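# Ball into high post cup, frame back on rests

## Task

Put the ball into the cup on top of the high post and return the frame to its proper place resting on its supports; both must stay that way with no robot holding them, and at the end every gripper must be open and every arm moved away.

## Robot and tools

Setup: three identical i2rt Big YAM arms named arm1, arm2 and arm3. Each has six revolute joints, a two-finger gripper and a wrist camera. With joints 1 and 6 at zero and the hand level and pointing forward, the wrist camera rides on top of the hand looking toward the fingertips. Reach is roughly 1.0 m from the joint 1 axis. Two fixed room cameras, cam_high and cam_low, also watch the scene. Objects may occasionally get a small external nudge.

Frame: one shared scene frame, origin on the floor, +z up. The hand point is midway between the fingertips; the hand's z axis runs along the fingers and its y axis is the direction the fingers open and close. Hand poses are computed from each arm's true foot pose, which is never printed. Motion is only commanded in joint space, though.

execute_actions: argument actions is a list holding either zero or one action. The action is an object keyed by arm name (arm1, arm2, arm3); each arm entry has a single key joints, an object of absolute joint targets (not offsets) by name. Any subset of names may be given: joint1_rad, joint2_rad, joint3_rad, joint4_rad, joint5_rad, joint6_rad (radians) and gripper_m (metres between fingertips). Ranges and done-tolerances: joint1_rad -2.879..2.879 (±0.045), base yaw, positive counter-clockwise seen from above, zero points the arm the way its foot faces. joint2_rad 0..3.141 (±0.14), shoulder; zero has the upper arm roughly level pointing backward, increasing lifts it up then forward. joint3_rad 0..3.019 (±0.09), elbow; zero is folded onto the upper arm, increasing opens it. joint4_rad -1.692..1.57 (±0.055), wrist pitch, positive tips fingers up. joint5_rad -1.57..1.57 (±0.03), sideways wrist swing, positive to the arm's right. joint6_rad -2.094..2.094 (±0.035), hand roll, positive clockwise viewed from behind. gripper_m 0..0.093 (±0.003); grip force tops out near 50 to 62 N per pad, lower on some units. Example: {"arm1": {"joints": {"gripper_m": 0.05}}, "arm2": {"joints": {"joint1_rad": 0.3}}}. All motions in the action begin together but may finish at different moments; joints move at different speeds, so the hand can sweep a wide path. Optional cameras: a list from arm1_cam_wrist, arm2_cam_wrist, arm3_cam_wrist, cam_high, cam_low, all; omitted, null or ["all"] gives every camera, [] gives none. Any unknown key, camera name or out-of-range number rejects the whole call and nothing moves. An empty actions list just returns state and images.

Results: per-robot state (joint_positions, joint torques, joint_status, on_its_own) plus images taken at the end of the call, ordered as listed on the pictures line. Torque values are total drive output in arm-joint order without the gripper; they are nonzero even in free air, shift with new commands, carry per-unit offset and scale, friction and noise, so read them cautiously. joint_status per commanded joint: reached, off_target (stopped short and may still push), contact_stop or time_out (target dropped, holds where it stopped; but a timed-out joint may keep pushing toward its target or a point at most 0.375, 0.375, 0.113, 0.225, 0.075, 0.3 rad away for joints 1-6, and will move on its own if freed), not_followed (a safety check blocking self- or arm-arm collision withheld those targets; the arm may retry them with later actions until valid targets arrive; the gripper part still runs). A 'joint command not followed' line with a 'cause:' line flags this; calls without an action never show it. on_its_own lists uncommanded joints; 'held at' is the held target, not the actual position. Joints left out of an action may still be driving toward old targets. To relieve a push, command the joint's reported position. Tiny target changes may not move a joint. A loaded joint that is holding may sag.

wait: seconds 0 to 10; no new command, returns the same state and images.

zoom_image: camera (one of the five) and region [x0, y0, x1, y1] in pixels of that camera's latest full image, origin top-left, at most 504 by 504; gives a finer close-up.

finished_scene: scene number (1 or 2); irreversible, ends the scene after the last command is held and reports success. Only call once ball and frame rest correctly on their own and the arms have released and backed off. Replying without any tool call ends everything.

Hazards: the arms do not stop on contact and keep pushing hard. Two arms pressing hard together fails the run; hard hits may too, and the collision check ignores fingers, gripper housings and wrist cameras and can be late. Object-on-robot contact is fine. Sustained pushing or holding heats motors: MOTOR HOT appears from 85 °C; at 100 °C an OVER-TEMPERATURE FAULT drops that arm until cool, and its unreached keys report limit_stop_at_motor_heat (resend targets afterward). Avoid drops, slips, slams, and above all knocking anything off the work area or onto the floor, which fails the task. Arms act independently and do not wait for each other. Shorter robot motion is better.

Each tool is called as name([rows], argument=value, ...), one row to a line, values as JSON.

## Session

execute_actions(actions=[])

Scene clock: 0.00 s.
Joint torques (N m, as the arm reports them, + toward a larger angle): no reading
Motor temperatures (°C, as the motors report them): arm1=[26 27 26 24 23 23] | arm2=[23 26 31 25 24 26] | arm3=[24 28 25 25 27 24]
arm1.joint_positions: joint1_rad=-0.257 joint2_rad=+0.553 joint3_rad=+1.385 joint4_rad=-1.416 joint5_rad=-0.233 joint6_rad=+0.092 gripper_m=+0.094
arm1.joint_status: not commanded
arm1.hand: x=+1.2474 y=+0.0157 z=+1.3367 quat_wxyz=(+0.048, +0.872, -0.116, -0.474) (m; scene frame)
arm2.joint_positions: joint1_rad=+0.192 joint2_rad=+0.616 joint3_rad=+1.420 joint4_rad=-1.273 joint5_rad=-0.135 joint6_rad=+0.461 gripper_m=+0.094
arm2.joint_status: not commanded
arm2.hand: x=-0.5491 y=+1.0973 z=+1.3885 quat_wxyz=(-0.523, -0.486, -0.699, +0.044) (m; scene frame)
arm3.joint_positions: joint1_rad=+0.353 joint2_rad=+0.658 joint3_rad=+1.337 joint4_rad=-1.272 joint5_rad=-0.049 joint6_rad=+0.284 gripper_m=+0.095
arm3.joint_status: not commanded
arm3.hand: x=-0.6957 y=-0.9953 z=+1.3070 quat_wxyz=(-0.296, +0.484, -0.737, -0.368) (m; scene frame)
pictures: arm1_cam_wrist, arm2_cam_wrist, arm3_cam_wrist, cam_high, cam_low
Images, in order (width x height): arm1_cam_wrist 504x504, arm2_cam_wrist 504x504, arm3_cam_wrist 504x504, cam_high 504x504, cam_low 504x504.

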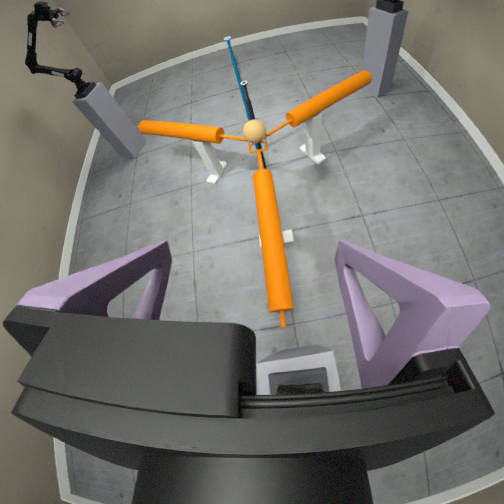

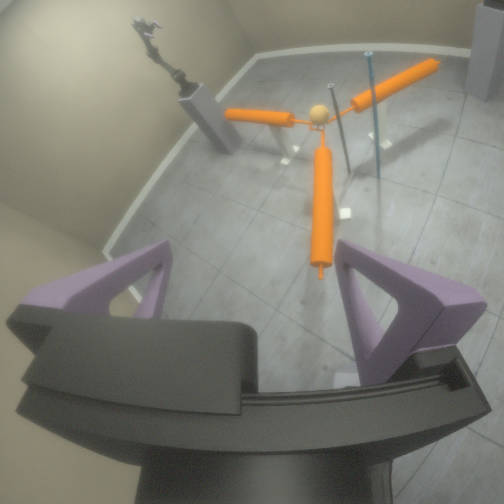

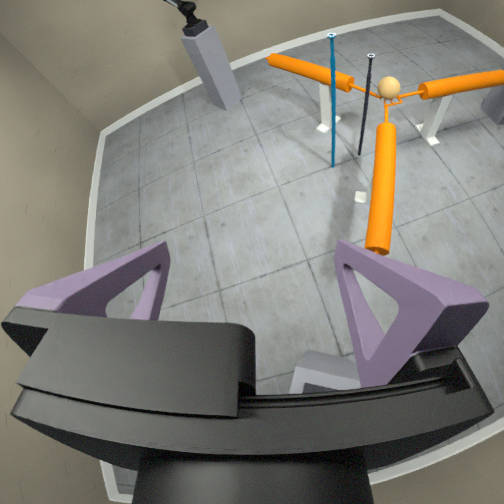

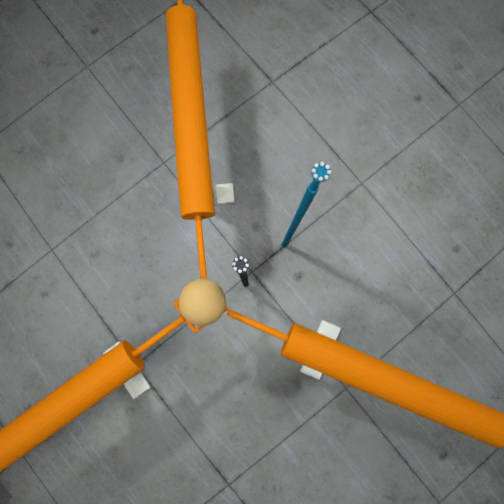

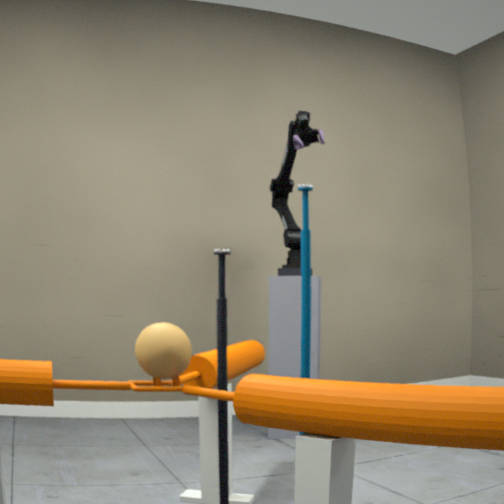

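execute_actions([
  {"arm1":{"joints":{"joint1_rad":0.1,"joint2_rad":1.7,"joint3_rad":0.3,"joint4_rad":0.1,"joint5_rad":0,"joint6_rad":0.1}},"arm2":{"joints":{"joint1_rad":0.4,"joint2_rad":2.0,"joint3_rad":1.15,"joint4_rad":-0.4,"joint5_rad":0,"joint6_rad":0.45}},"arm3":{"joints":{"joint1_rad":-0.245,"joint2_rad":2.0,"joint3_rad":1.15,"joint4_rad":-0.4,"joint5_rad":0,"joint6_rad":-0.2}}},
], cameras=["arm1_cam_wrist","arm2_cam_wrist","arm3_cam_wrist"])

execute_actions([
  {"arm1":{"joints":{"joint2_rad":2.515,"joint3_rad":0.4,"joint4_rad":0.742}},"arm2":{"joints":{"joint2_rad":2.469,"joint3_rad":1.215,"joint4_rad":-0.03}},"arm3":{"joints":{"joint2_rad":2.4,"joint3_rad":1.18,"joint4_rad":-0.068}}},
], cameras=["arm1_cam_wrist","arm2_cam_wrist","arm3_cam_wrist"])

Scene clock: 30.40 s.
Joint torques (N m, as the arm reports them, + toward a larger angle): arm1=[-0.73 -8.26  2.48  1.2   0.16  0.02] | arm2=[  1.28 -15.66   6.69   1.53   0.25  -0.04] | arm3=[  0.39 -19.81   8.64   1.75   0.14  -0.13]
Motor temperatures (°C, as the motors report them): arm1=[26 27 29 24 23 23] | arm2=[23 26 35 26 24 26] | arm3=[24 28 28 25 27 24]
arm1.joint_positions: joint1_rad=+0.093 joint2_rad=+1.697 joint3_rad=+0.302 joint4_rad=+0.088 joint5_rad=-0.003 joint6_rad=+0.092 gripper_m=+0.094
arm1.joint_status: all done
arm1.hand: x=+1.1839 y=-0.0116 z=+0.6833 quat_wxyz=(+0.006, +0.992, -0.021, -0.125) (m; scene frame)
arm2.joint_positions: joint1_rad=+0.398 joint2_rad=+1.992 joint3_rad=+1.154 joint4_rad=-0.411 joint5_rad=-0.003 joint6_rad=+0.461 gripper_m=+0.094
arm2.joint_status: all done
arm2.hand: x=-0.2648 y=+0.9164 z=+0.7497 quat_wxyz=(-0.159, -0.514, -0.843, +0.015) (m; scene frame)
arm3.joint_positions: joint1_rad=-0.253 joint2_rad=+1.991 joint3_rad=+1.142 joint4_rad=-0.417 joint5_rad=-0.001 joint6_rad=-0.186 gripper_m=+0.095
arm3.joint_status: all done
arm3.hand: x=-0.3362 y=-0.8458 z=+0.7190 quat_wxyz=(-0.148, +0.473, -0.867, -0.048) (m; scene frame)
pictures: arm1_cam_wrist, arm2_cam_wrist, arm3_cam_wrist
Images, in order (width x height): arm1_cam_wrist 504x504, arm2_cam_wrist 504x504, arm3_cam_wrist 504x504.

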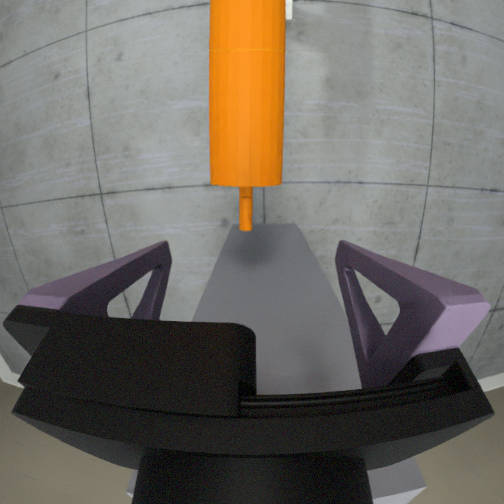

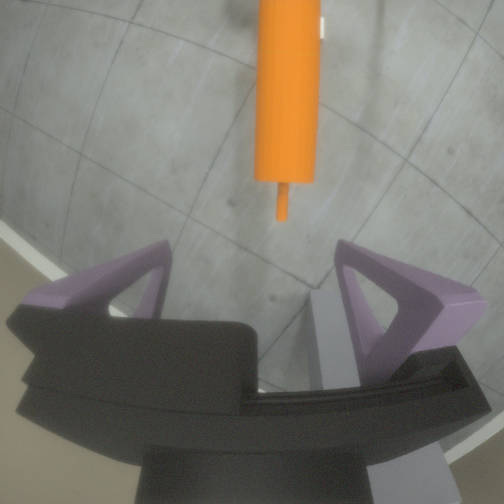

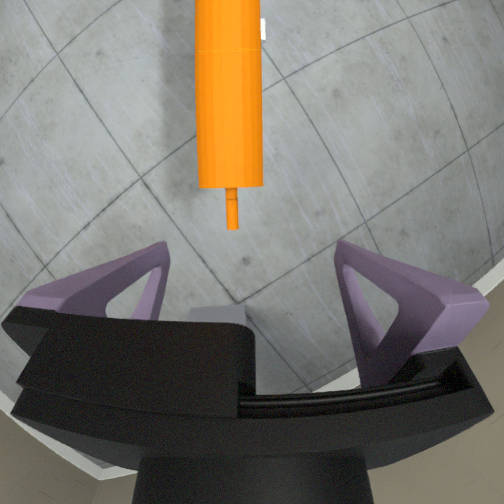

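Scene clock: 31.87 s.
Joint torques (N m, as the arm reports them, + toward a larger angle): arm1=[ -0.75 -10.79  -5.08   1.07   0.16   0.02] | arm2=[  1.13 -18.67   3.91   1.3    0.24  -0.04] | arm3=[  0.35 -22.59   5.61   1.65   0.13  -0.13]
Motor temperatures (°C, as the motors report them): arm1=[26 27 29 24 23 23] | arm2=[23 26 35 26 24 26] | arm3=[24 28 28 25 27 24]
arm1.joint_positions: joint1_rad=+0.093 joint2_rad=+2.510 joint3_rad=+0.409 joint4_rad=+0.730 joint5_rad=-0.003 joint6_rad=+0.092 gripper_m=+0.094
arm1.joint_status: all done
arm1.hand: x=+1.2303 y=-0.0081 z=+0.5285 quat_wxyz=(+0.004, +0.995, -0.022, -0.094) (m; scene frame)
arm2.joint_positions: joint1_rad=+0.398 joint2_rad=+2.479 joint3_rad=+1.208 joint4_rad=-0.041 joint5_rad=-0.003 joint6_rad=+0.461 gripper_m=+0.094
arm2.joint_status: all done
arm2.hand: x=-0.2929 y=+0.9357 z=+0.5261 quat_wxyz=(-0.128, -0.516, -0.847, +0.012) (m; scene frame)
arm3.joint_positions: joint1_rad=-0.253 joint2_rad=+2.410 joint3_rad=+1.166 joint4_rad=-0.084 joint5_rad=-0.001 joint6_rad=-0.186 gripper_m=+0.095
arm3.joint_status: all done
arm3.hand: x=-0.3583 y=-0.8693 z=+0.5239 quat_wxyz=(-0.119, +0.475, -0.871, -0.039) (m; scene frame)
pictures: arm1_cam_wrist, arm2_cam_wrist, arm3_cam_wrist
Images, in order (width x height): arm1_cam_wrist 504x504, arm2_cam_wrist 504x504, arm3_cam_wrist 504x504.

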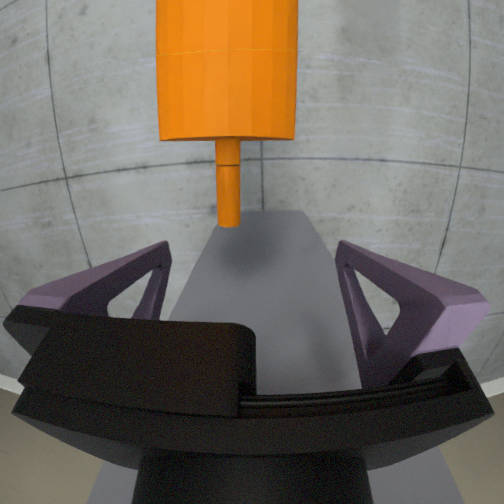

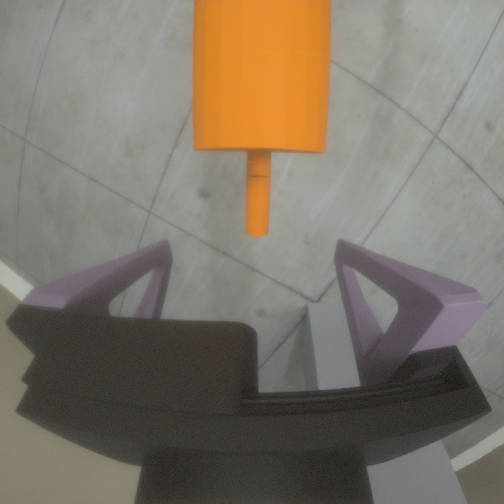

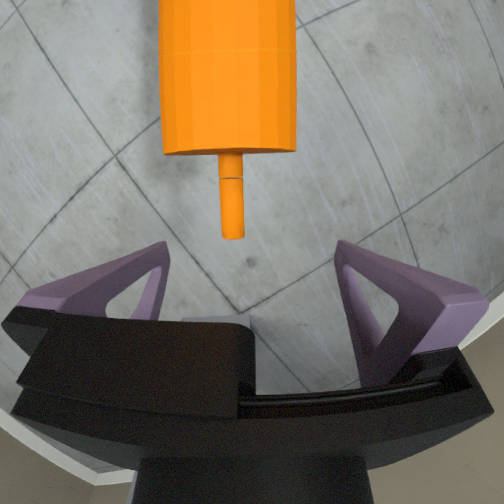

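execute_actions([
  {"arm1":{"joints":{"joint1_rad":0.188,"joint2_rad":2.742,"joint3_rad":0.56,"joint4_rad":0.81,"joint6_rad":0.16}},"arm2":{"joints":{"joint1_rad":0.41,"joint2_rad":2.645,"joint3_rad":1.343,"joint4_rad":0.032}},"arm3":{"joints":{"joint1_rad":-0.222,"joint2_rad":2.57,"joint3_rad":1.26,"joint4_rad":0.045}}},
], cameras=["arm1_cam_wrist","arm2_cam_wrist","arm3_cam_wrist"])

Scene clock: 61.17 s.
Joint torques (N m, as the arm reports them, + toward a larger angle): arm1=[ -0.85 -11.95  -5.01   0.99   0.13   0.09] | arm2=[  1.66 -17.56   3.72   1.09   0.26  -0.02] | arm3=[  0.06 -21.23   4.39   1.45   0.12  -0.12]
Motor temperatures (°C, as the motors report them): arm1=[26 27 27 24 23 23] | arm2=[23 29 32 25 24 26] | arm3=[24 31 26 25 27 24]
arm1.joint_positions: joint1_rad=+0.182 joint2_rad=+2.743 joint3_rad=+0.560 joint4_rad=+0.802 joint5_rad=-0.002 joint6_rad=+0.144 gripper_m=+0.094
arm1.joint_status: all done
arm1.hand: x=+1.2317 y=-0.0273 z=+0.4603 quat_wxyz=(+0.010, +0.996, -0.004, -0.088) (m; scene frame)
arm2.joint_positions: joint1_rad=+0.403 joint2_rad=+2.627 joint3_rad=+1.339 joint4_rad=+0.028 joint5_rad=-0.003 joint6_rad=+0.461 gripper_m=+0.094
arm2.joint_status: all done
arm2.hand: x=-0.2680 y=+0.9208 z=+0.4756 quat_wxyz=(-0.154, -0.512, -0.845, +0.014) (m; scene frame)
arm3.joint_positions: joint1_rad=-0.224 joint2_rad=+2.557 joint3_rad=+1.254 joint4_rad=+0.034 joint5_rad=-0.001 joint6_rad=-0.186 gripper_m=+0.095
arm3.joint_status: all done
arm3.hand: x=-0.3569 y=-0.8451 z=+0.4712 quat_wxyz=(-0.146, +0.486, -0.860, -0.050) (m; scene frame)
pictures: arm1_cam_wrist, arm2_cam_wrist, arm3_cam_wrist
Images, in order (width x height): arm1_cam_wrist 504x504, arm2_cam_wrist 504x504, arm3_cam_wrist 504x504.

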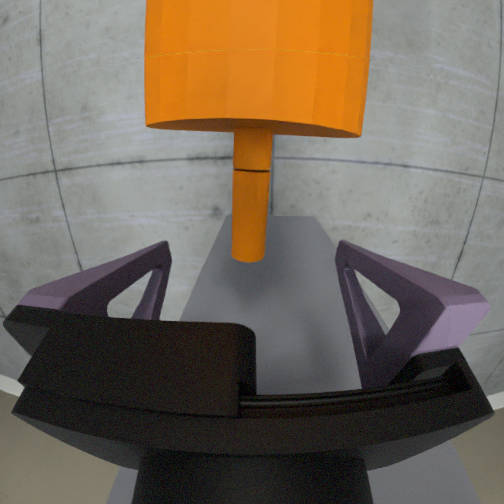

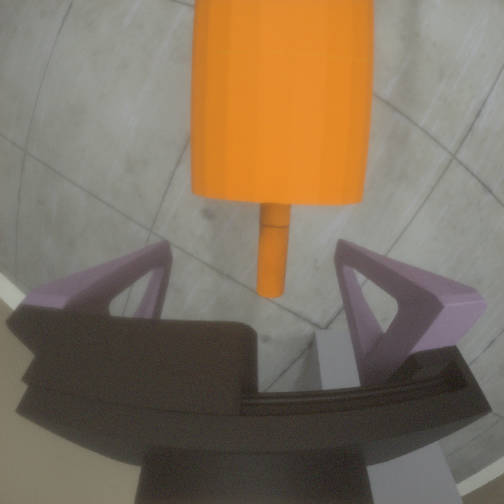

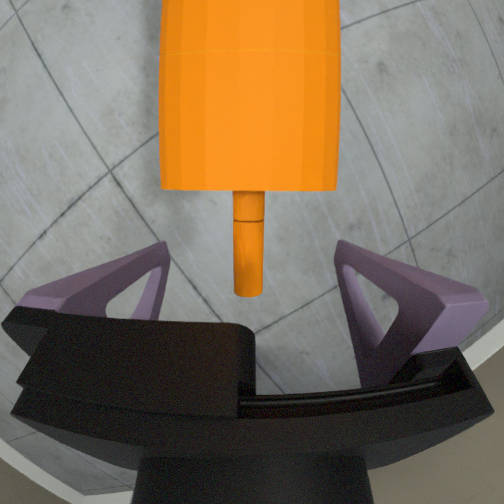

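execute_actions([
  {"arm1":{"joints":{"joint2_rad":2.85,"joint3_rad":0.678,"joint4_rad":0.805,"joint6_rad":0.11}},"arm2":{"joints":{"joint2_rad":2.778,"joint3_rad":1.42,"joint4_rad":0.055}},"arm3":{"joints":{"joint2_rad":2.7,"joint3_rad":1.333,"joint4_rad":0.075}}},
], cameras=["arm1_cam_wrist","arm2_cam_wrist","arm3_cam_wrist"])

Scene clock: 73.73 s.
Joint torques (N m, as the arm reports them, + toward a larger angle): arm1=[ -0.82 -12.21  -4.58   0.76   0.12  -0.21] | arm2=[  1.67 -17.68   3.13   1.     0.25  -0.05] | arm3=[ -0.24 -21.27   3.7    1.52   0.13  -0.12]
Motor temperatures (°C, as the motors report them): arm1=[26 28 27 24 23 23] | arm2=[23 29 32 25 24 26] | arm3=[24 31 26 25 27 24]
arm1.joint_positions: joint1_rad=+0.182 joint2_rad=+2.845 joint3_rad=+0.673 joint4_rad=+0.802 joint5_rad=-0.002 joint6_rad=+0.126 gripper_m=+0.094
arm1.joint_status: all done
arm1.hand: x=+1.2193 y=-0.0287 z=+0.4196 quat_wxyz=(+0.010, +0.996, +0.006, -0.094) (m; scene frame)
arm2.joint_positions: joint1_rad=+0.403 joint2_rad=+2.764 joint3_rad=+1.415 joint4_rad=+0.051 joint5_rad=-0.003 joint6_rad=+0.461 gripper_m=+0.094
arm2.joint_status: all done
arm2.hand: x=-0.2831 y=+0.9315 z=+0.4160 quat_wxyz=(-0.134, -0.514, -0.847, +0.012) (m; scene frame)
arm3.joint_positions: joint1_rad=-0.224 joint2_rad=+2.685 joint3_rad=+1.328 joint4_rad=+0.065 joint5_rad=-0.001 joint6_rad=-0.186 gripper_m=+0.095
arm3.joint_status: all done
arm3.hand: x=-0.3622 y=-0.8512 z=+0.4186 quat_wxyz=(-0.135, +0.486, -0.862, -0.046) (m; scene frame)
pictures: arm1_cam_wrist, arm2_cam_wrist, arm3_cam_wrist
Images, in order (width x height): arm1_cam_wrist 504x504, arm2_cam_wrist 504x504, arm3_cam_wrist 504x504.

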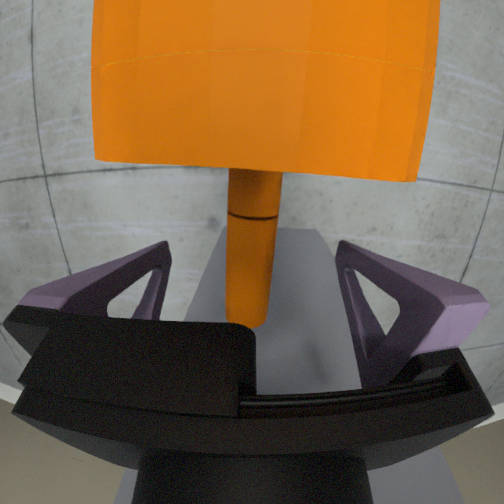

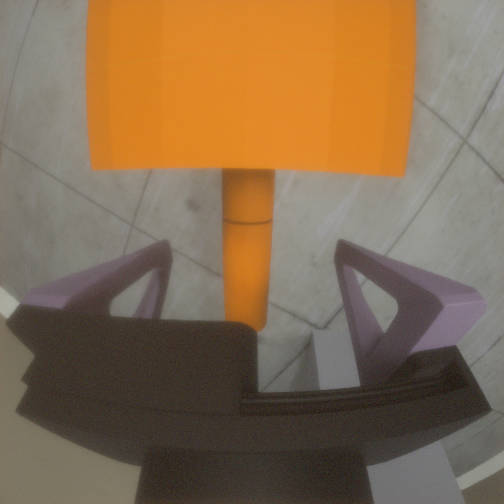

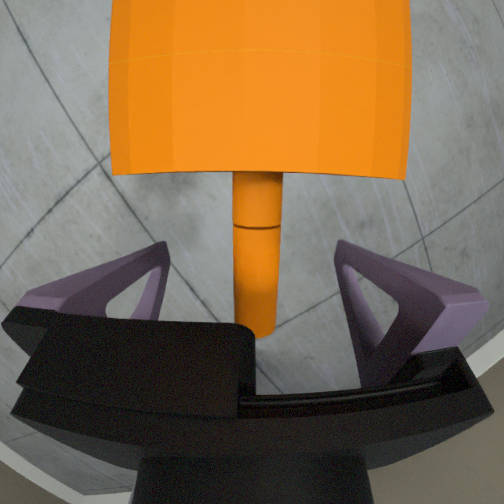

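execute_actions([
  {"arm1":{"joints":{"joint2_rad":2.885,"joint3_rad":0.70,"joint6_rad":0.09}},"arm2":{"joints":{"joint2_rad":2.80,"joint3_rad":1.435,"joint6_rad":0.43}},"arm3":{"joints":{"joint2_rad":2.73,"joint3_rad":1.35,"joint6_rad":-0.22}}},
], cameras=[])

execute_actions([
  {"arm1":{"joints":{"gripper_m":0}},"arm2":{"joints":{"gripper_m":0}},"arm3":{"joints":{"gripper_m":0}}},
], cameras=["arm1_cam_wrist","arm2_cam_wrist","arm3_cam_wrist"])

Scene clock: 81.67 s.
Joint torques (N m, as the arm reports them, + toward a larger angle): arm1=[ -0.83 -11.32  -4.48   0.7    0.12  -0.24] | arm2=[  1.57 -16.24   4.36   1.08   0.25  -0.08] | arm3=[ -0.15 -19.51   4.61   1.46   0.15  -0.12]
Motor temperatures (°C, as the motors report them): arm1=[26 28 27 24 23 23] | arm2=[23 29 32 25 24 26] | arm3=[24 31 26 25 27 24]
arm1.joint_positions: joint1_rad=+0.182 joint2_rad=+2.874 joint3_rad=+0.693 joint4_rad=+0.802 joint5_rad=-0.002 joint6_rad=+0.106 gripper_m=+0.094
arm1.joint_status: all done
arm1.hand: x=+1.2236 y=-0.0281 z=+0.4103 quat_wxyz=(+0.008, +0.996, +0.015, -0.089) (m; scene frame)
arm2.joint_positions: joint1_rad=+0.403 joint2_rad=+2.764 joint3_rad=+1.415 joint4_rad=+0.051 joint5_rad=-0.003 joint6_rad=+0.443 gripper_m=+0.094
arm2.joint_status: all done
arm2.hand: x=-0.2831 y=+0.9315 z=+0.4160 quat_wxyz=(-0.134, -0.506, -0.852, +0.013) (m; scene frame)
arm3.joint_positions: joint1_rad=-0.224 joint2_rad=+2.696 joint3_rad=+1.336 joint4_rad=+0.065 joint5_rad=-0.001 joint6_rad=-0.206 gripper_m=+0.095
arm3.joint_status: all done
arm3.hand: x=-0.3631 y=-0.8521 z=+0.4136 quat_wxyz=(-0.134, +0.495, -0.857, -0.044) (m; scene frame)
pictures: none
No camera images: the call's "cameras" was empty. Leave "cameras" out to get every camera's image.

Scene clock: 82.40 s.
Joint torques (N m, as the arm reports them, + toward a larger angle): arm1=[ -0.83 -11.58  -4.51   0.67   0.14  -0.21] | arm2=[  1.54 -16.36   4.4    1.08   0.18  -0.28] | arm3=[  0.11 -19.46   4.54   1.41  -0.15  -0.22]
Motor temperatures (°C, as the motors report them): arm1=[26 28 27 24 23 23] | arm2=[23 29 32 25 24 26] | arm3=[24 31 26 25 27 24]
arm1.joint_positions: joint1_rad=+0.182 joint2_rad=+2.874 joint3_rad=+0.693 joint4_rad=+0.803 joint5_rad=-0.002 joint6_rad=+0.105 gripper_m=+0.016
arm1.joint_status: gripper_m off_target (ended at +0.016, target +0.000)
arm1.hand: x=+1.2231 y=-0.0283 z=+0.4102 quat_wxyz=(+0.008, +0.996, +0.016, -0.090) (m; scene frame)
arm2.joint_positions: joint1_rad=+0.405 joint2_rad=+2.764 joint3_rad=+1.415 joint4_rad=+0.050 joint5_rad=-0.001 joint6_rad=+0.464 gripper_m=+0.017
arm2.joint_status: gripper_m off_target (ended at +0.017, target +0.000)
arm2.hand: x=-0.2827 y=+0.9320 z=+0.4160 quat_wxyz=(-0.134, -0.514, -0.847, +0.013) (m; scene frame)
arm3.joint_positions: joint1_rad=-0.227 joint2_rad=+2.697 joint3_rad=+1.337 joint4_rad=+0.066 joint5_rad=+0.006 joint6_rad=-0.196 gripper_m=+0.018
arm3.joint_status: gripper_m off_target (ended at +0.018, target +0.000)
arm3.hand: x=-0.3608 y=-0.8536 z=+0.4135 quat_wxyz=(-0.135, +0.489, -0.861, -0.041) (m; scene frame)
pictures: arm1_cam_wrist, arm2_cam_wrist, arm3_cam_wrist
Images, in order (width x height): arm1_cam_wrist 504x504, arm2_cam_wrist 504x504, arm3_cam_wrist 504x504.

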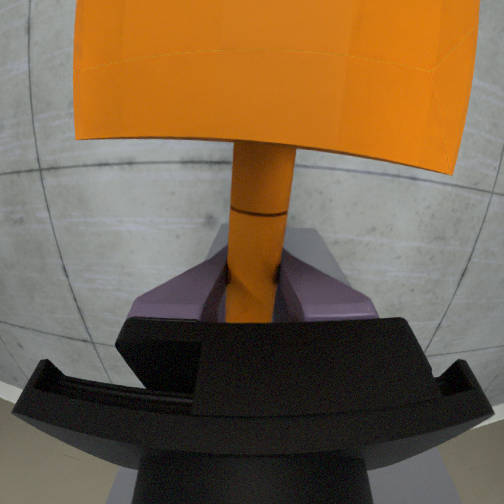

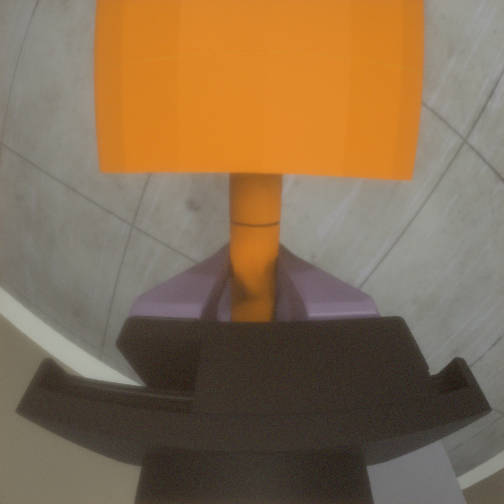

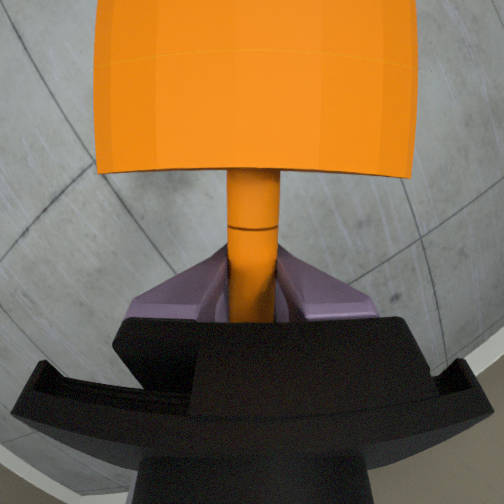

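execute_actions([
  {"arm1":{"joints":{"joint2_rad":2.645,"joint3_rad":0.52,"joint4_rad":0.742,"joint6_rad":0.17}},"arm2":{"joints":{"joint2_rad":2.575,"joint3_rad":1.285,"joint4_rad":-0.01,"joint6_rad":0.475}},"arm3":{"joints":{"joint2_rad":2.505,"joint3_rad":1.22,"joint4_rad":-0.01,"joint6_rad":-0.19}}},
], cameras=["cam_low"])

execute_actions([
  {"arm1":{"joints":{"joint2_rad":2.325,"joint3_rad":0.365,"joint4_rad":0.579}},"arm2":{"joints":{"joint2_rad":2.375,"joint3_rad":1.185,"joint4_rad":-0.108}},"arm3":{"joints":{"joint2_rad":2.305,"joint3_rad":1.13,"joint4_rad":-0.125}}},
], cameras=[])

execute_actions([
  {"arm1":{"joints":{"joint2_rad":1.895,"joint3_rad":0.265,"joint4_rad":0.245}},"arm2":{"joints":{"joint2_rad":2.18,"joint3_rad":1.125,"joint4_rad":-0.245}},"arm3":{"joints":{"joint2_rad":2.11,"joint3_rad":1.085,"joint4_rad":-0.272}}},
], cameras=[])

execute_actions([
  {"arm1":{"joints":{"joint2_rad":1.412,"joint3_rad":0.265,"joint4_rad":-0.23}},"arm2":{"joints":{"joint2_rad":2.0,"joint3_rad":1.112,"joint4_rad":-0.41}},"arm3":{"joints":{"joint2_rad":1.932,"joint3_rad":1.085,"joint4_rad":-0.45}}},
], cameras=["cam_low","cam_high"])

Scene clock: 110.60 s.
Joint torques (N m, as the arm reports them, + toward a larger angle): arm1=[ -0.83 -13.64  -6.71   0.79   0.14   0.29] | arm2=[  1.87 -19.81   2.57   0.53  -0.02   0.12] | arm3=[ -0.86 -23.87   3.74   0.37  -0.01  -0.17]
Motor temperatures (°C, as the motors report them): arm1=[26 28 27 24 23 23] | arm2=[23 30 32 25 24 26] | arm3=[24 31 26 25 27 24]
arm1.joint_positions: joint1_rad=+0.182 joint2_rad=+2.658 joint3_rad=+0.546 joint4_rad=+0.738 joint5_rad=-0.003 joint6_rad=+0.133 gripper_m=+0.016
arm1.joint_status: joint6_rad time_out (moved +0.028 of +0.065); the others done
arm1.on_its_own: joint6_rad reads +0.133 and still pushes toward +0.170 since a time_out
arm1.hand: x=+1.2160 y=-0.0298 z=+0.4774 quat_wxyz=(+0.010, +0.996, +0.002, -0.092) (m; scene frame)
arm2.joint_positions: joint1_rad=+0.401 joint2_rad=+2.599 joint3_rad=+1.290 joint4_rad=-0.002 joint5_rad=+0.004 joint6_rad=+0.471 gripper_m=+0.017
arm2.joint_status: all done
arm2.hand: x=-0.2886 y=+0.9329 z=+0.4799 quat_wxyz=(-0.128, -0.520, -0.845, +0.015) (m; scene frame)
arm3.joint_positions: joint1_rad=-0.216 joint2_rad=+2.527 joint3_rad=+1.221 joint4_rad=+0.007 joint5_rad=+0.003 joint6_rad=-0.173 gripper_m=+0.018
arm3.joint_status: all done
arm3.hand: x=-0.3686 y=-0.8521 z=+0.4793 quat_wxyz=(-0.132, +0.485, -0.864, -0.044) (m; scene frame)
pictures: cam_low
Images, in order (width x height): cam_low 504x504.

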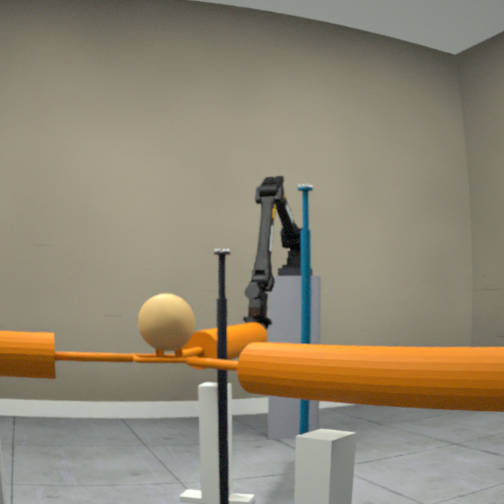

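not run: a stop came earlier in this reply.

not run: a stop came earlier in this reply.

not run: a stop came earlier in this reply.

execute_actions([
  {"arm1":{"joints":{"joint2_rad":2.325,"joint3_rad":0.35,"joint4_rad":0.579,"joint6_rad":0.15}},"arm2":{"joints":{"joint2_rad":2.375,"joint3_rad":1.185,"joint4_rad":-0.108}},"arm3":{"joints":{"joint1_rad":-0.235,"joint2_rad":2.305,"joint3_rad":1.13,"joint4_rad":-0.125}}},
], cameras=[])

execute_actions([
  {"arm1":{"joints":{"joint2_rad":1.895,"joint3_rad":0.255,"joint4_rad":0.245}},"arm2":{"joints":{"joint2_rad":2.18,"joint3_rad":1.125,"joint4_rad":-0.245}},"arm3":{"joints":{"joint2_rad":2.11,"joint3_rad":1.085,"joint4_rad":-0.272}}},
], cameras=[])

execute_actions([
  {"arm1":{"joints":{"joint2_rad":1.412,"joint3_rad":0.265,"joint4_rad":-0.23}},"arm2":{"joints":{"joint2_rad":2.0,"joint3_rad":1.112,"joint4_rad":-0.41}},"arm3":{"joints":{"joint2_rad":1.932,"joint3_rad":1.085,"joint4_rad":-0.45}}},
], cameras=["cam_low","cam_high"])

Scene clock: 120.53 s.
Joint torques (N m, as the arm reports them, + toward a larger angle): arm1=[ -0.88 -12.46  -5.18   0.18   0.17   0.09] | arm2=[  1.6  -19.32   3.43   0.78  -0.02   0.12] | arm3=[ -0.87 -22.74   4.53   0.34   0.06  -0.07]
Motor temperatures (°C, as the motors report them): arm1=[26 28 27 24 23 23] | arm2=[23 30 31 25 24 26] | arm3=[24 32 26 25 27 24]
arm1.joint_positions: joint1_rad=+0.182 joint2_rad=+2.338 joint3_rad=+0.374 joint4_rad=+0.584 joint5_rad=-0.002 joint6_rad=+0.133 gripper_m=+0.016
arm1.joint_status: all done
arm1.hand: x=+1.2208 y=-0.0297 z=+0.5611 quat_wxyz=(+0.010, +0.996, +0.002, -0.089) (m; scene frame)
arm2.joint_positions: joint1_rad=+0.401 joint2_rad=+2.393 joint3_rad=+1.192 joint4_rad=-0.102 joint5_rad=+0.003 joint6_rad=+0.472 gripper_m=+0.017
arm2.joint_status: all done
arm2.hand: x=-0.2841 y=+0.9302 z=+0.5636 quat_wxyz=(-0.132, -0.520, -0.844, +0.015) (m; scene frame)
arm3.joint_positions: joint1_rad=-0.228 joint2_rad=+2.321 joint3_rad=+1.134 joint4_rad=-0.108 joint5_rad=+0.001 joint6_rad=-0.184 gripper_m=+0.018
arm3.joint_status: all done
arm3.hand: x=-0.3619 y=-0.8541 z=+0.5621 quat_wxyz=(-0.134, +0.484, -0.864, -0.045) (m; scene frame)
pictures: none
No camera images: the call's "cameras" was empty. Leave "cameras" out to get every camera's image.

Scene clock: 121.60 s.
Joint torques (N m, as the arm reports them, + toward a larger angle): arm1=[ -0.85 -10.31  -1.61   0.16   0.11   0.1 ] | arm2=[  2.36 -18.19   4.48   0.57   0.02   0.12] | arm3=[ -0.38 -21.82   5.98   0.25   0.08  -0.05]
Motor temperatures (°C, as the motors report them): arm1=[26 28 27 24 23 23] | arm2=[23 30 31 25 24 26] | arm3=[24 32 26 25 27 24]
arm1.joint_positions: joint1_rad=+0.182 joint2_rad=+1.908 joint3_rad=+0.274 joint4_rad=+0.255 joint5_rad=-0.001 joint6_rad=+0.133 gripper_m=+0.016
arm1.joint_status: all done
arm1.hand: x=+1.2198 y=-0.0303 z=+0.6422 quat_wxyz=(+0.009, +0.996, +0.002, -0.089) (m; scene frame)
arm2.joint_positions: joint1_rad=+0.400 joint2_rad=+2.196 joint3_rad=+1.133 joint4_rad=-0.238 joint5_rad=+0.003 joint6_rad=+0.473 gripper_m=+0.017
arm2.joint_status: all done
arm2.hand: x=-0.2832 y=+0.9292 z=+0.6455 quat_wxyz=(-0.133, -0.520, -0.843, +0.015) (m; scene frame)
arm3.joint_positions: joint1_rad=-0.230 joint2_rad=+2.125 joint3_rad=+1.088 joint4_rad=-0.253 joint5_rad=+0.000 joint6_rad=-0.186 gripper_m=+0.018
arm3.joint_status: all done
arm3.hand: x=-0.3607 y=-0.8540 z=+0.6434 quat_wxyz=(-0.136, +0.484, -0.863, -0.045) (m; scene frame)
pictures: none
No camera images: the call's "cameras" was empty. Leave "cameras" out to get every camera's image.

Scene clock: 122.73 s.
Joint torques (N m, as the arm reports them, + toward a larger angle): arm1=[-0.71 -7.32  4.6  -0.18  0.13  0.1 ] | arm2=[  2.3  -16.92   5.78   0.78   0.     0.18] | arm3=[ -0.87 -20.95   7.59   0.35   0.07  -0.04]
Motor temperatures (°C, as the motors report them): arm1=[26 28 27 24 23 23] | arm2=[23 31 31 25 24 26] | arm3=[24 32 26 25 27 24]
arm1.joint_positions: joint1_rad=+0.182 joint2_rad=+1.422 joint3_rad=+0.268 joint4_rad=-0.211 joint5_rad=-0.002 joint6_rad=+0.133 gripper_m=+0.016
arm1.joint_status: all done
arm1.hand: x=+1.2156 y=-0.0316 z=+0.7244 quat_wxyz=(+0.011, +0.995, +0.002, -0.096) (m; scene frame)
arm2.joint_positions: joint1_rad=+0.396 joint2_rad=+2.017 joint3_rad=+1.118 joint4_rad=-0.407 joint5_rad=+0.004 joint6_rad=+0.467 gripper_m=+0.017
arm2.joint_status: all done
arm2.hand: x=-0.2850 y=+0.9286 z=+0.7250 quat_wxyz=(-0.130, -0.520, -0.844, +0.015) (m; scene frame)
arm3.joint_positions: joint1_rad=-0.227 joint2_rad=+1.948 joint3_rad=+1.086 joint4_rad=-0.433 joint5_rad=+0.000 joint6_rad=-0.186 gripper_m=+0.018
arm3.joint_status: all done
arm3.hand: x=-0.3633 y=-0.8540 z=+0.7225 quat_wxyz=(-0.134, +0.486, -0.863, -0.045) (m; scene frame)
pictures: cam_high, cam_low
Images, in order (width x height): cam_high 504x504, cam_low 504x504.

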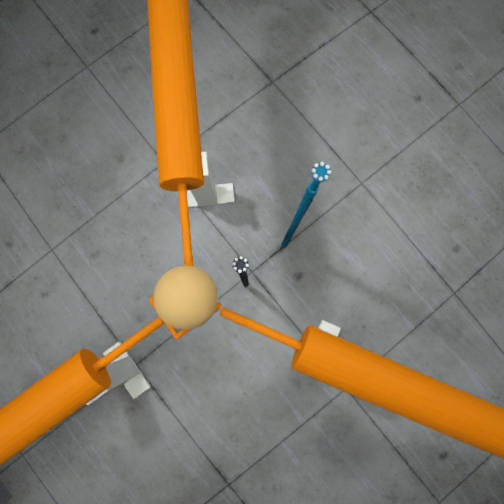

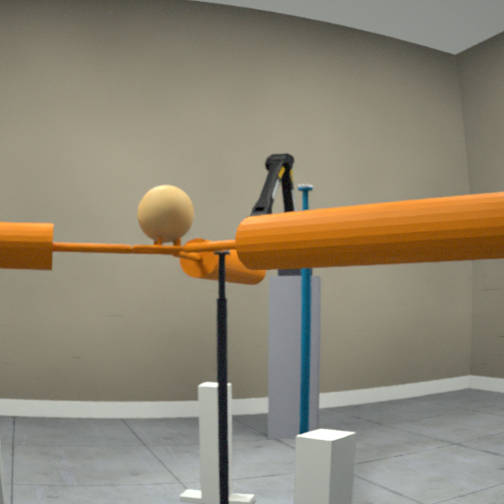

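execute_actions([
  {"arm1":{"joints":{"joint2_rad":1.05,"joint3_rad":0.37,"joint4_rad":-0.67}},"arm2":{"joints":{"joint2_rad":1.845,"joint3_rad":1.18,"joint4_rad":-0.6}},"arm3":{"joints":{"joint2_rad":1.782,"joint3_rad":1.16,"joint4_rad":-0.645}}},
], cameras=[])

execute_actions([
  {"arm1":{"joints":{"joint2_rad":0.862,"joint3_rad":0.525,"joint4_rad":-1.0}},"arm2":{"joints":{"joint2_rad":1.722,"joint3_rad":1.265,"joint4_rad":-0.797}},"arm3":{"joints":{"joint2_rad":1.668,"joint3_rad":1.25,"joint4_rad":-0.845}}},
], cameras=[])

execute_actions([
  {"arm1":{"joints":{"joint1_rad":0.155,"joint2_rad":1.125,"joint3_rad":0.8,"joint4_rad":-1.01,"joint6_rad":0.12}},"arm2":{"joints":{"joint1_rad":0.272,"joint2_rad":1.5,"joint3_rad":1.065,"joint4_rad":-0.858,"joint6_rad":0.335}},"arm3":{"joints":{"joint1_rad":-0.082,"joint2_rad":1.468,"joint3_rad":1.1,"joint4_rad":-0.92,"joint6_rad":-0.02}}},
], cameras=["cam_low","cam_high"])

execute_actions([
  {"arm1":{"joints":{"joint1_rad":0.145,"joint2_rad":1.385,"joint3_rad":1.03,"joint4_rad":-0.975,"joint6_rad":0.11}},"arm2":{"joints":{"joint1_rad":0.108,"joint2_rad":1.345,"joint3_rad":0.9,"joint4_rad":-0.85,"joint6_rad":0.165}},"arm3":{"joints":{"joint1_rad":0.097,"joint2_rad":1.338,"joint3_rad":0.965,"joint4_rad":-0.915,"joint6_rad":0.165}}},
], cameras=["cam_low","cam_high"])

Scene clock: 148.90 s.
Joint torques (N m, as the arm reports them, + toward a larger angle): arm1=[-0.84 -3.92 11.03 -0.88  0.06  0.1 ] | arm2=[  2.39 -16.64  10.72   0.29   0.08   0.2 ] | arm3=[ -1.15 -19.9   11.78   0.14   0.07  -0.04]
Motor temperatures (°C, as the motors report them): arm1=[26 27 27 24 23 23] | arm2=[23 31 32 25 24 26] | arm3=[24 32 27 25 26 24]
arm1.joint_positions: joint1_rad=+0.182 joint2_rad=+1.055 joint3_rad=+0.342 joint4_rad=-0.632 joint5_rad=+0.000 joint6_rad=+0.133 gripper_m=+0.016
arm1.joint_status: all done
arm1.hand: x=+1.2142 y=-0.0319 z=+0.8033 quat_wxyz=(+0.011, +0.994, +0.002, -0.106) (m; scene frame)
arm2.joint_positions: joint1_rad=+0.395 joint2_rad=+1.858 joint3_rad=+1.142 joint4_rad=-0.581 joint5_rad=+0.002 joint6_rad=+0.466 gripper_m=+0.017
arm2.joint_status: all done
arm2.hand: x=-0.2847 y=+0.9282 z=+0.8057 quat_wxyz=(-0.135, -0.519, -0.844, +0.015) (m; scene frame)
arm3.joint_positions: joint1_rad=-0.226 joint2_rad=+1.799 joint3_rad=+1.131 joint4_rad=-0.623 joint5_rad=+0.001 joint6_rad=-0.185 gripper_m=+0.018
arm3.joint_status: all done
arm3.hand: x=-0.3630 y=-0.8534 z=+0.8026 quat_wxyz=(-0.136, +0.485, -0.863, -0.045) (m; scene frame)
pictures: none
No camera images: the call's "cameras" was empty. Leave "cameras" out to get every camera's image.

Scene clock: 149.93 s.
Joint torques (N m, as the arm reports them, + toward a larger angle): arm1=[-0.79 -3.3  14.66 -1.17  0.06  0.1 ] | arm2=[  2.31 -16.22  12.22   0.09   0.05   0.17] | arm3=[ -0.83 -20.08  13.02  -0.18   0.02  -0.07]
Motor temperatures (°C, as the motors report them): arm1=[26 27 27 24 23 23] | arm2=[23 31 33 25 24 26] | arm3=[24 32 27 25 26 24]
arm1.joint_positions: joint1_rad=+0.182 joint2_rad=+0.868 joint3_rad=+0.477 joint4_rad=-0.958 joint5_rad=+0.001 joint6_rad=+0.133 gripper_m=+0.016
arm1.joint_status: all done
arm1.hand: x=+1.2154 y=-0.0322 z=+0.8771 quat_wxyz=(+0.010, +0.995, +0.002, -0.104) (m; scene frame)
arm2.joint_positions: joint1_rad=+0.396 joint2_rad=+1.743 joint3_rad=+1.220 joint4_rad=-0.775 joint5_rad=+0.002 joint6_rad=+0.468 gripper_m=+0.017
arm2.joint_status: all done
arm2.hand: x=-0.2825 y=+0.9278 z=+0.8829 quat_wxyz=(-0.134, -0.520, -0.844, +0.015) (m; scene frame)
arm3.joint_positions: joint1_rad=-0.227 joint2_rad=+1.692 joint3_rad=+1.219 joint4_rad=-0.815 joint5_rad=+0.002 joint6_rad=-0.185 gripper_m=+0.018
arm3.joint_status: all done
arm3.hand: x=-0.3614 y=-0.8527 z=+0.8793 quat_wxyz=(-0.137, +0.484, -0.863, -0.045) (m; scene frame)
pictures: none
No camera images: the call's "cameras" was empty. Leave "cameras" out to get every camera's image.

Scene clock: 150.97 s.
Joint torques (N m, as the arm reports them, + toward a larger angle): arm1=[-2.24 -9.71 13.86 -0.95  0.08 -0.03] | arm2=[  2.05 -13.1    8.32   0.25   0.32   0.06] | arm3=[ -0.54 -16.39  10.89   0.11  -0.35   0.05]
Motor temperatures (°C, as the motors report them): arm1=[26 27 28 24 23 23] | arm2=[23 31 33 25 24 26] | arm3=[24 32 27 25 27 24]
arm1.joint_positions: joint1_rad=+0.169 joint2_rad=+1.147 joint3_rad=+0.759 joint4_rad=-0.972 joint5_rad=+0.000 joint6_rad=+0.117 gripper_m=+0.016
arm1.joint_status: all done
arm1.hand: x=+1.1185 y=-0.0415 z=+0.9166 quat_wxyz=(+0.008, +0.995, +0.003, -0.098) (m; scene frame)
arm2.joint_positions: joint1_rad=+0.260 joint2_rad=+1.521 joint3_rad=+1.073 joint4_rad=-0.841 joint5_rad=-0.005 joint6_rad=+0.338 gripper_m=+0.017
arm2.joint_status: all done
arm2.hand: x=-0.3781 y=+0.9189 z=+0.9295 quat_wxyz=(-0.136, -0.521, -0.842, +0.030) (m; scene frame)
arm3.joint_positions: joint1_rad=-0.078 joint2_rad=+1.488 joint3_rad=+1.094 joint4_rad=-0.897 joint5_rad=+0.012 joint6_rad=-0.028 gripper_m=+0.018
arm3.joint_status: all done
arm3.hand: x=-0.4599 y=-0.8581 z=+0.9216 quat_wxyz=(-0.130, +0.481, -0.865, -0.060) (m; scene frame)
pictures: cam_high, cam_low
Images, in order (width x height): cam_high 504x504, cam_low 504x504.

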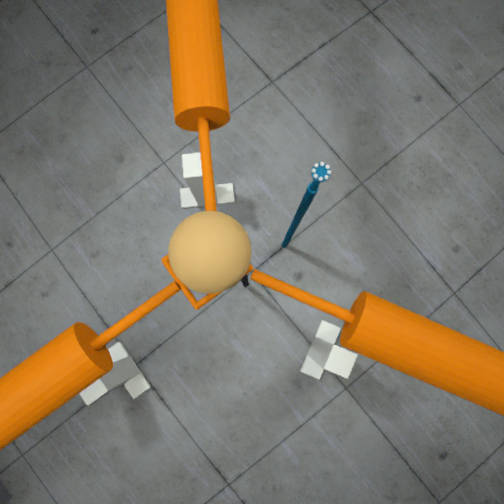

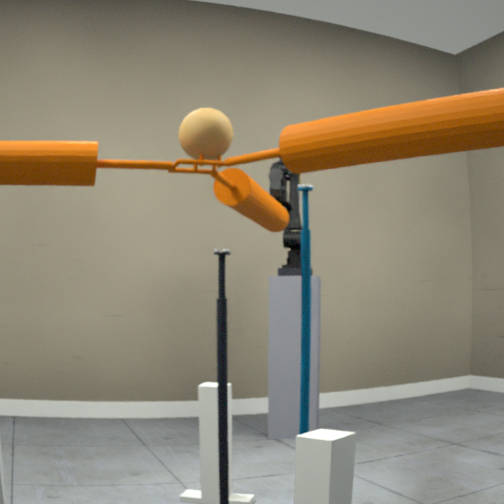

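Scene clock: 151.97 s.
Joint torques (N m, as the arm reports them, + toward a larger angle): arm1=[ -2.19 -15.79  13.79  -0.59   0.05  -0.02] | arm2=[  1.8  -11.17   7.83  -0.05   0.45  -0.01] | arm3=[ -0.82 -14.93  10.72  -0.27  -0.6    0.06]
Motor temperatures (°C, as the motors report them): arm1=[26 27 28 24 23 23] | arm2=[23 31 33 25 24 26] | arm3=[24 32 27 25 27 24]
arm1.joint_positions: joint1_rad=+0.155 joint2_rad=+1.422 joint3_rad=+0.987 joint4_rad=-0.949 joint5_rad=+0.001 joint6_rad=+0.105 gripper_m=+0.016
arm1.joint_status: all done
arm1.hand: x=+1.0263 y=-0.0466 z=+0.9099 quat_wxyz=(+0.005, +0.996, +0.002, -0.088) (m; scene frame)
arm2.joint_positions: joint1_rad=+0.097 joint2_rad=+1.371 joint3_rad=+0.914 joint4_rad=-0.822 joint5_rad=-0.009 joint6_rad=+0.173 gripper_m=+0.017
arm2.joint_status: all done
arm2.hand: x=-0.4706 y=+0.9131 z=+0.9305 quat_wxyz=(-0.135, -0.520, -0.842, +0.052) (m; scene frame)
arm3.joint_positions: joint1_rad=+0.102 joint2_rad=+1.365 joint3_rad=+0.962 joint4_rad=-0.884 joint5_rad=+0.019 joint6_rad=+0.155 gripper_m=+0.018
arm3.joint_status: all done
arm3.hand: x=-0.5531 y=-0.8615 z=+0.9195 quat_wxyz=(-0.121, +0.479, -0.866, -0.080) (m; scene frame)
pictures: cam_high, cam_low
Images, in order (width x height): cam_high 504x504, cam_low 504x504.

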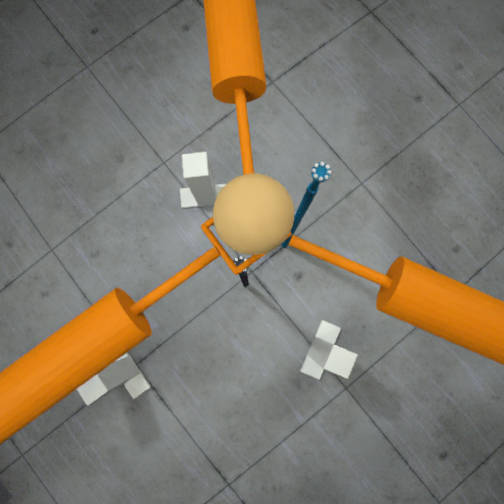

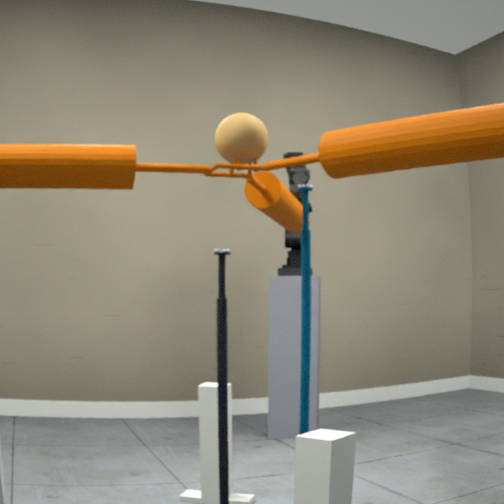

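execute_actions([
  {"arm1":{"joints":{"joint1_rad":0.13,"joint2_rad":1.595,"joint3_rad":1.35,"joint4_rad":-1.06,"joint6_rad":0.105}},"arm2":{"joints":{"joint1_rad":-0.09,"joint2_rad":1.185,"joint3_rad":0.815,"joint4_rad":-0.925,"joint6_rad":-0.05}},"arm3":{"joints":{"joint1_rad":0.308,"joint2_rad":1.225,"joint3_rad":0.93,"joint4_rad":-0.98,"joint6_rad":0.385}}},
], cameras=["cam_low"])

execute_actions([
  {"arm1":{"joints":{"joint1_rad":0.128,"joint2_rad":1.8,"joint3_rad":1.605,"joint4_rad":-1.1}},"arm2":{"joints":{"joint1_rad":-0.305,"joint2_rad":1.135,"joint3_rad":0.75,"joint4_rad":-0.91,"joint6_rad":-0.27}},"arm3":{"joints":{"joint1_rad":0.512,"joint2_rad":1.205,"joint3_rad":0.882,"joint4_rad":-0.955,"joint6_rad":0.59}}},
], cameras=["cam_low","cam_high"])

zoom_image(camera="cam_low", region=[255, 110, 355, 210])

zoom_image(camera="cam_high", region=[250, 100, 400, 250])

Scene clock: 174.00 s.
Joint torques (N m, as the arm reports them, + toward a larger angle): arm1=[ -1.16 -20.69  17.04  -0.47   0.     0.08] | arm2=[  1.88 -10.06   7.51  -0.36   0.48  -0.1 ] | arm3=[ -0.66 -13.47  10.23  -0.59  -0.7    0.09]
Motor temperatures (°C, as the motors report them): arm1=[26 28 31 24 23 23] | arm2=[23 29 34 25 24 26] | arm3=[24 31 28 25 27 24]
arm1.joint_positions: joint1_rad=+0.133 joint2_rad=+1.636 joint3_rad=+1.272 joint4_rad=-1.035 joint5_rad=+0.002 joint6_rad=+0.090 gripper_m=+0.016
arm1.joint_status: all done
arm1.hand: x=+0.9372 y=-0.0448 z=+0.9217 quat_wxyz=(+0.002, +0.997, -0.001, -0.080) (m; scene frame)
arm2.joint_positions: joint1_rad=-0.099 joint2_rad=+1.209 joint3_rad=+0.834 joint4_rad=-0.891 joint5_rad=-0.011 joint6_rad=-0.031 gripper_m=+0.017
arm2.joint_status: all done
arm2.hand: x=-0.5615 y=+0.9121 z=+0.9542 quat_wxyz=(-0.129, -0.516, -0.843, +0.081) (m; scene frame)
arm3.joint_positions: joint1_rad=+0.309 joint2_rad=+1.254 joint3_rad=+0.934 joint4_rad=-0.940 joint5_rad=+0.022 joint6_rad=+0.371 gripper_m=+0.018
arm3.joint_status: all done
arm3.hand: x=-0.6426 y=-0.8589 z=+0.9474 quat_wxyz=(-0.112, +0.474, -0.866, -0.112) (m; scene frame)
pictures: cam_low
Images, in order (width x height): cam_low 504x504.

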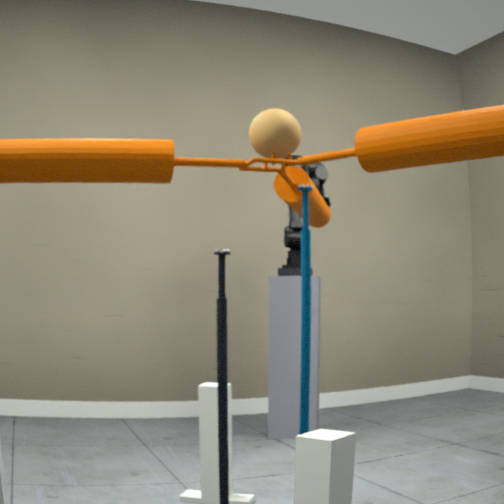

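Scene clock: 175.03 s.
Joint torques (N m, as the arm reports them, + toward a larger angle): arm1=[ -1.65 -25.68  18.04  -0.21   0.01   0.08] | arm2=[  1.61 -10.08   7.75  -0.53   0.79  -0.17] | arm3=[  0.   -14.61  10.42  -0.39  -0.86   0.07]
Motor temperatures (°C, as the motors report them): arm1=[26 28 32 24 23 23] | arm2=[23 29 34 25 24 26] | arm3=[24 31 28 25 27 24]
arm1.joint_positions: joint1_rad=+0.133 joint2_rad=+1.854 joint3_rad=+1.517 joint4_rad=-1.082 joint5_rad=+0.002 joint6_rad=+0.090 gripper_m=+0.016
arm1.joint_status: all done
arm1.hand: x=+0.8605 y=-0.0513 z=+0.9010 quat_wxyz=(+0.001, +0.998, -0.001, -0.070) (m; scene frame)
arm2.joint_positions: joint1_rad=-0.306 joint2_rad=+1.173 joint3_rad=+0.768 joint4_rad=-0.868 joint5_rad=-0.019 joint6_rad=-0.244 gripper_m=+0.017
arm2.joint_status: all done
arm2.hand: x=-0.6389 y=+0.9057 z=+0.9404 quat_wxyz=(-0.110, -0.513, -0.845, +0.101) (m; scene frame)
arm3.joint_positions: joint1_rad=+0.507 joint2_rad=+1.251 joint3_rad=+0.882 joint4_rad=-0.920 joint5_rad=+0.027 joint6_rad=+0.578 gripper_m=+0.018
arm3.joint_status: all done
arm3.hand: x=-0.7213 y=-0.8644 z=+0.9269 quat_wxyz=(-0.082, +0.471, -0.871, -0.118) (m; scene frame)
pictures: cam_high, cam_low
Images, in order (width x height): cam_high 504x504, cam_low 504x504.

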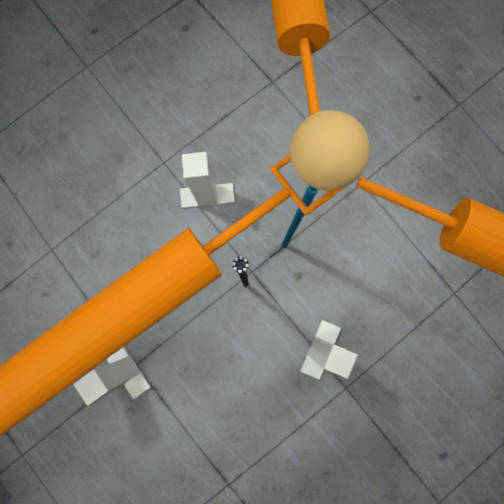

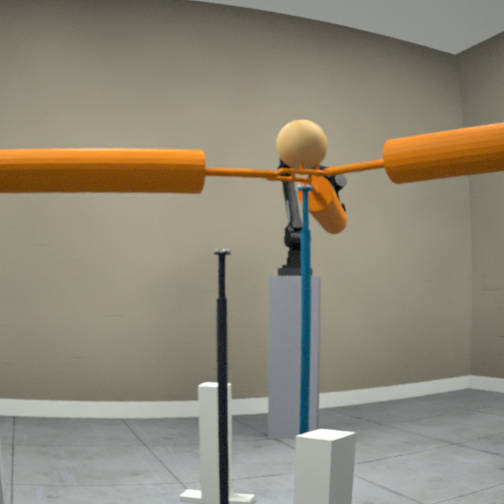

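Region (255, 110, 355, 210) of cam_low's 504x504 image, scaled by 5.040, with more detail than that image has.

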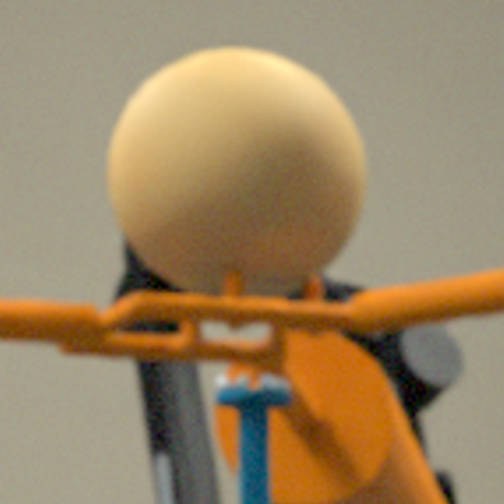

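Region (250, 100, 400, 250) of cam_high's 504x504 image, scaled by 3.360, with more detail than that image has.

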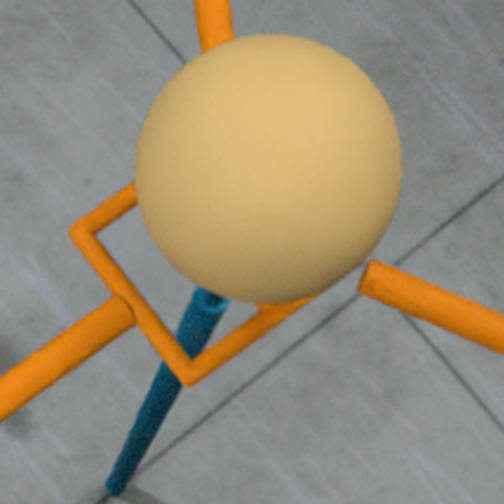

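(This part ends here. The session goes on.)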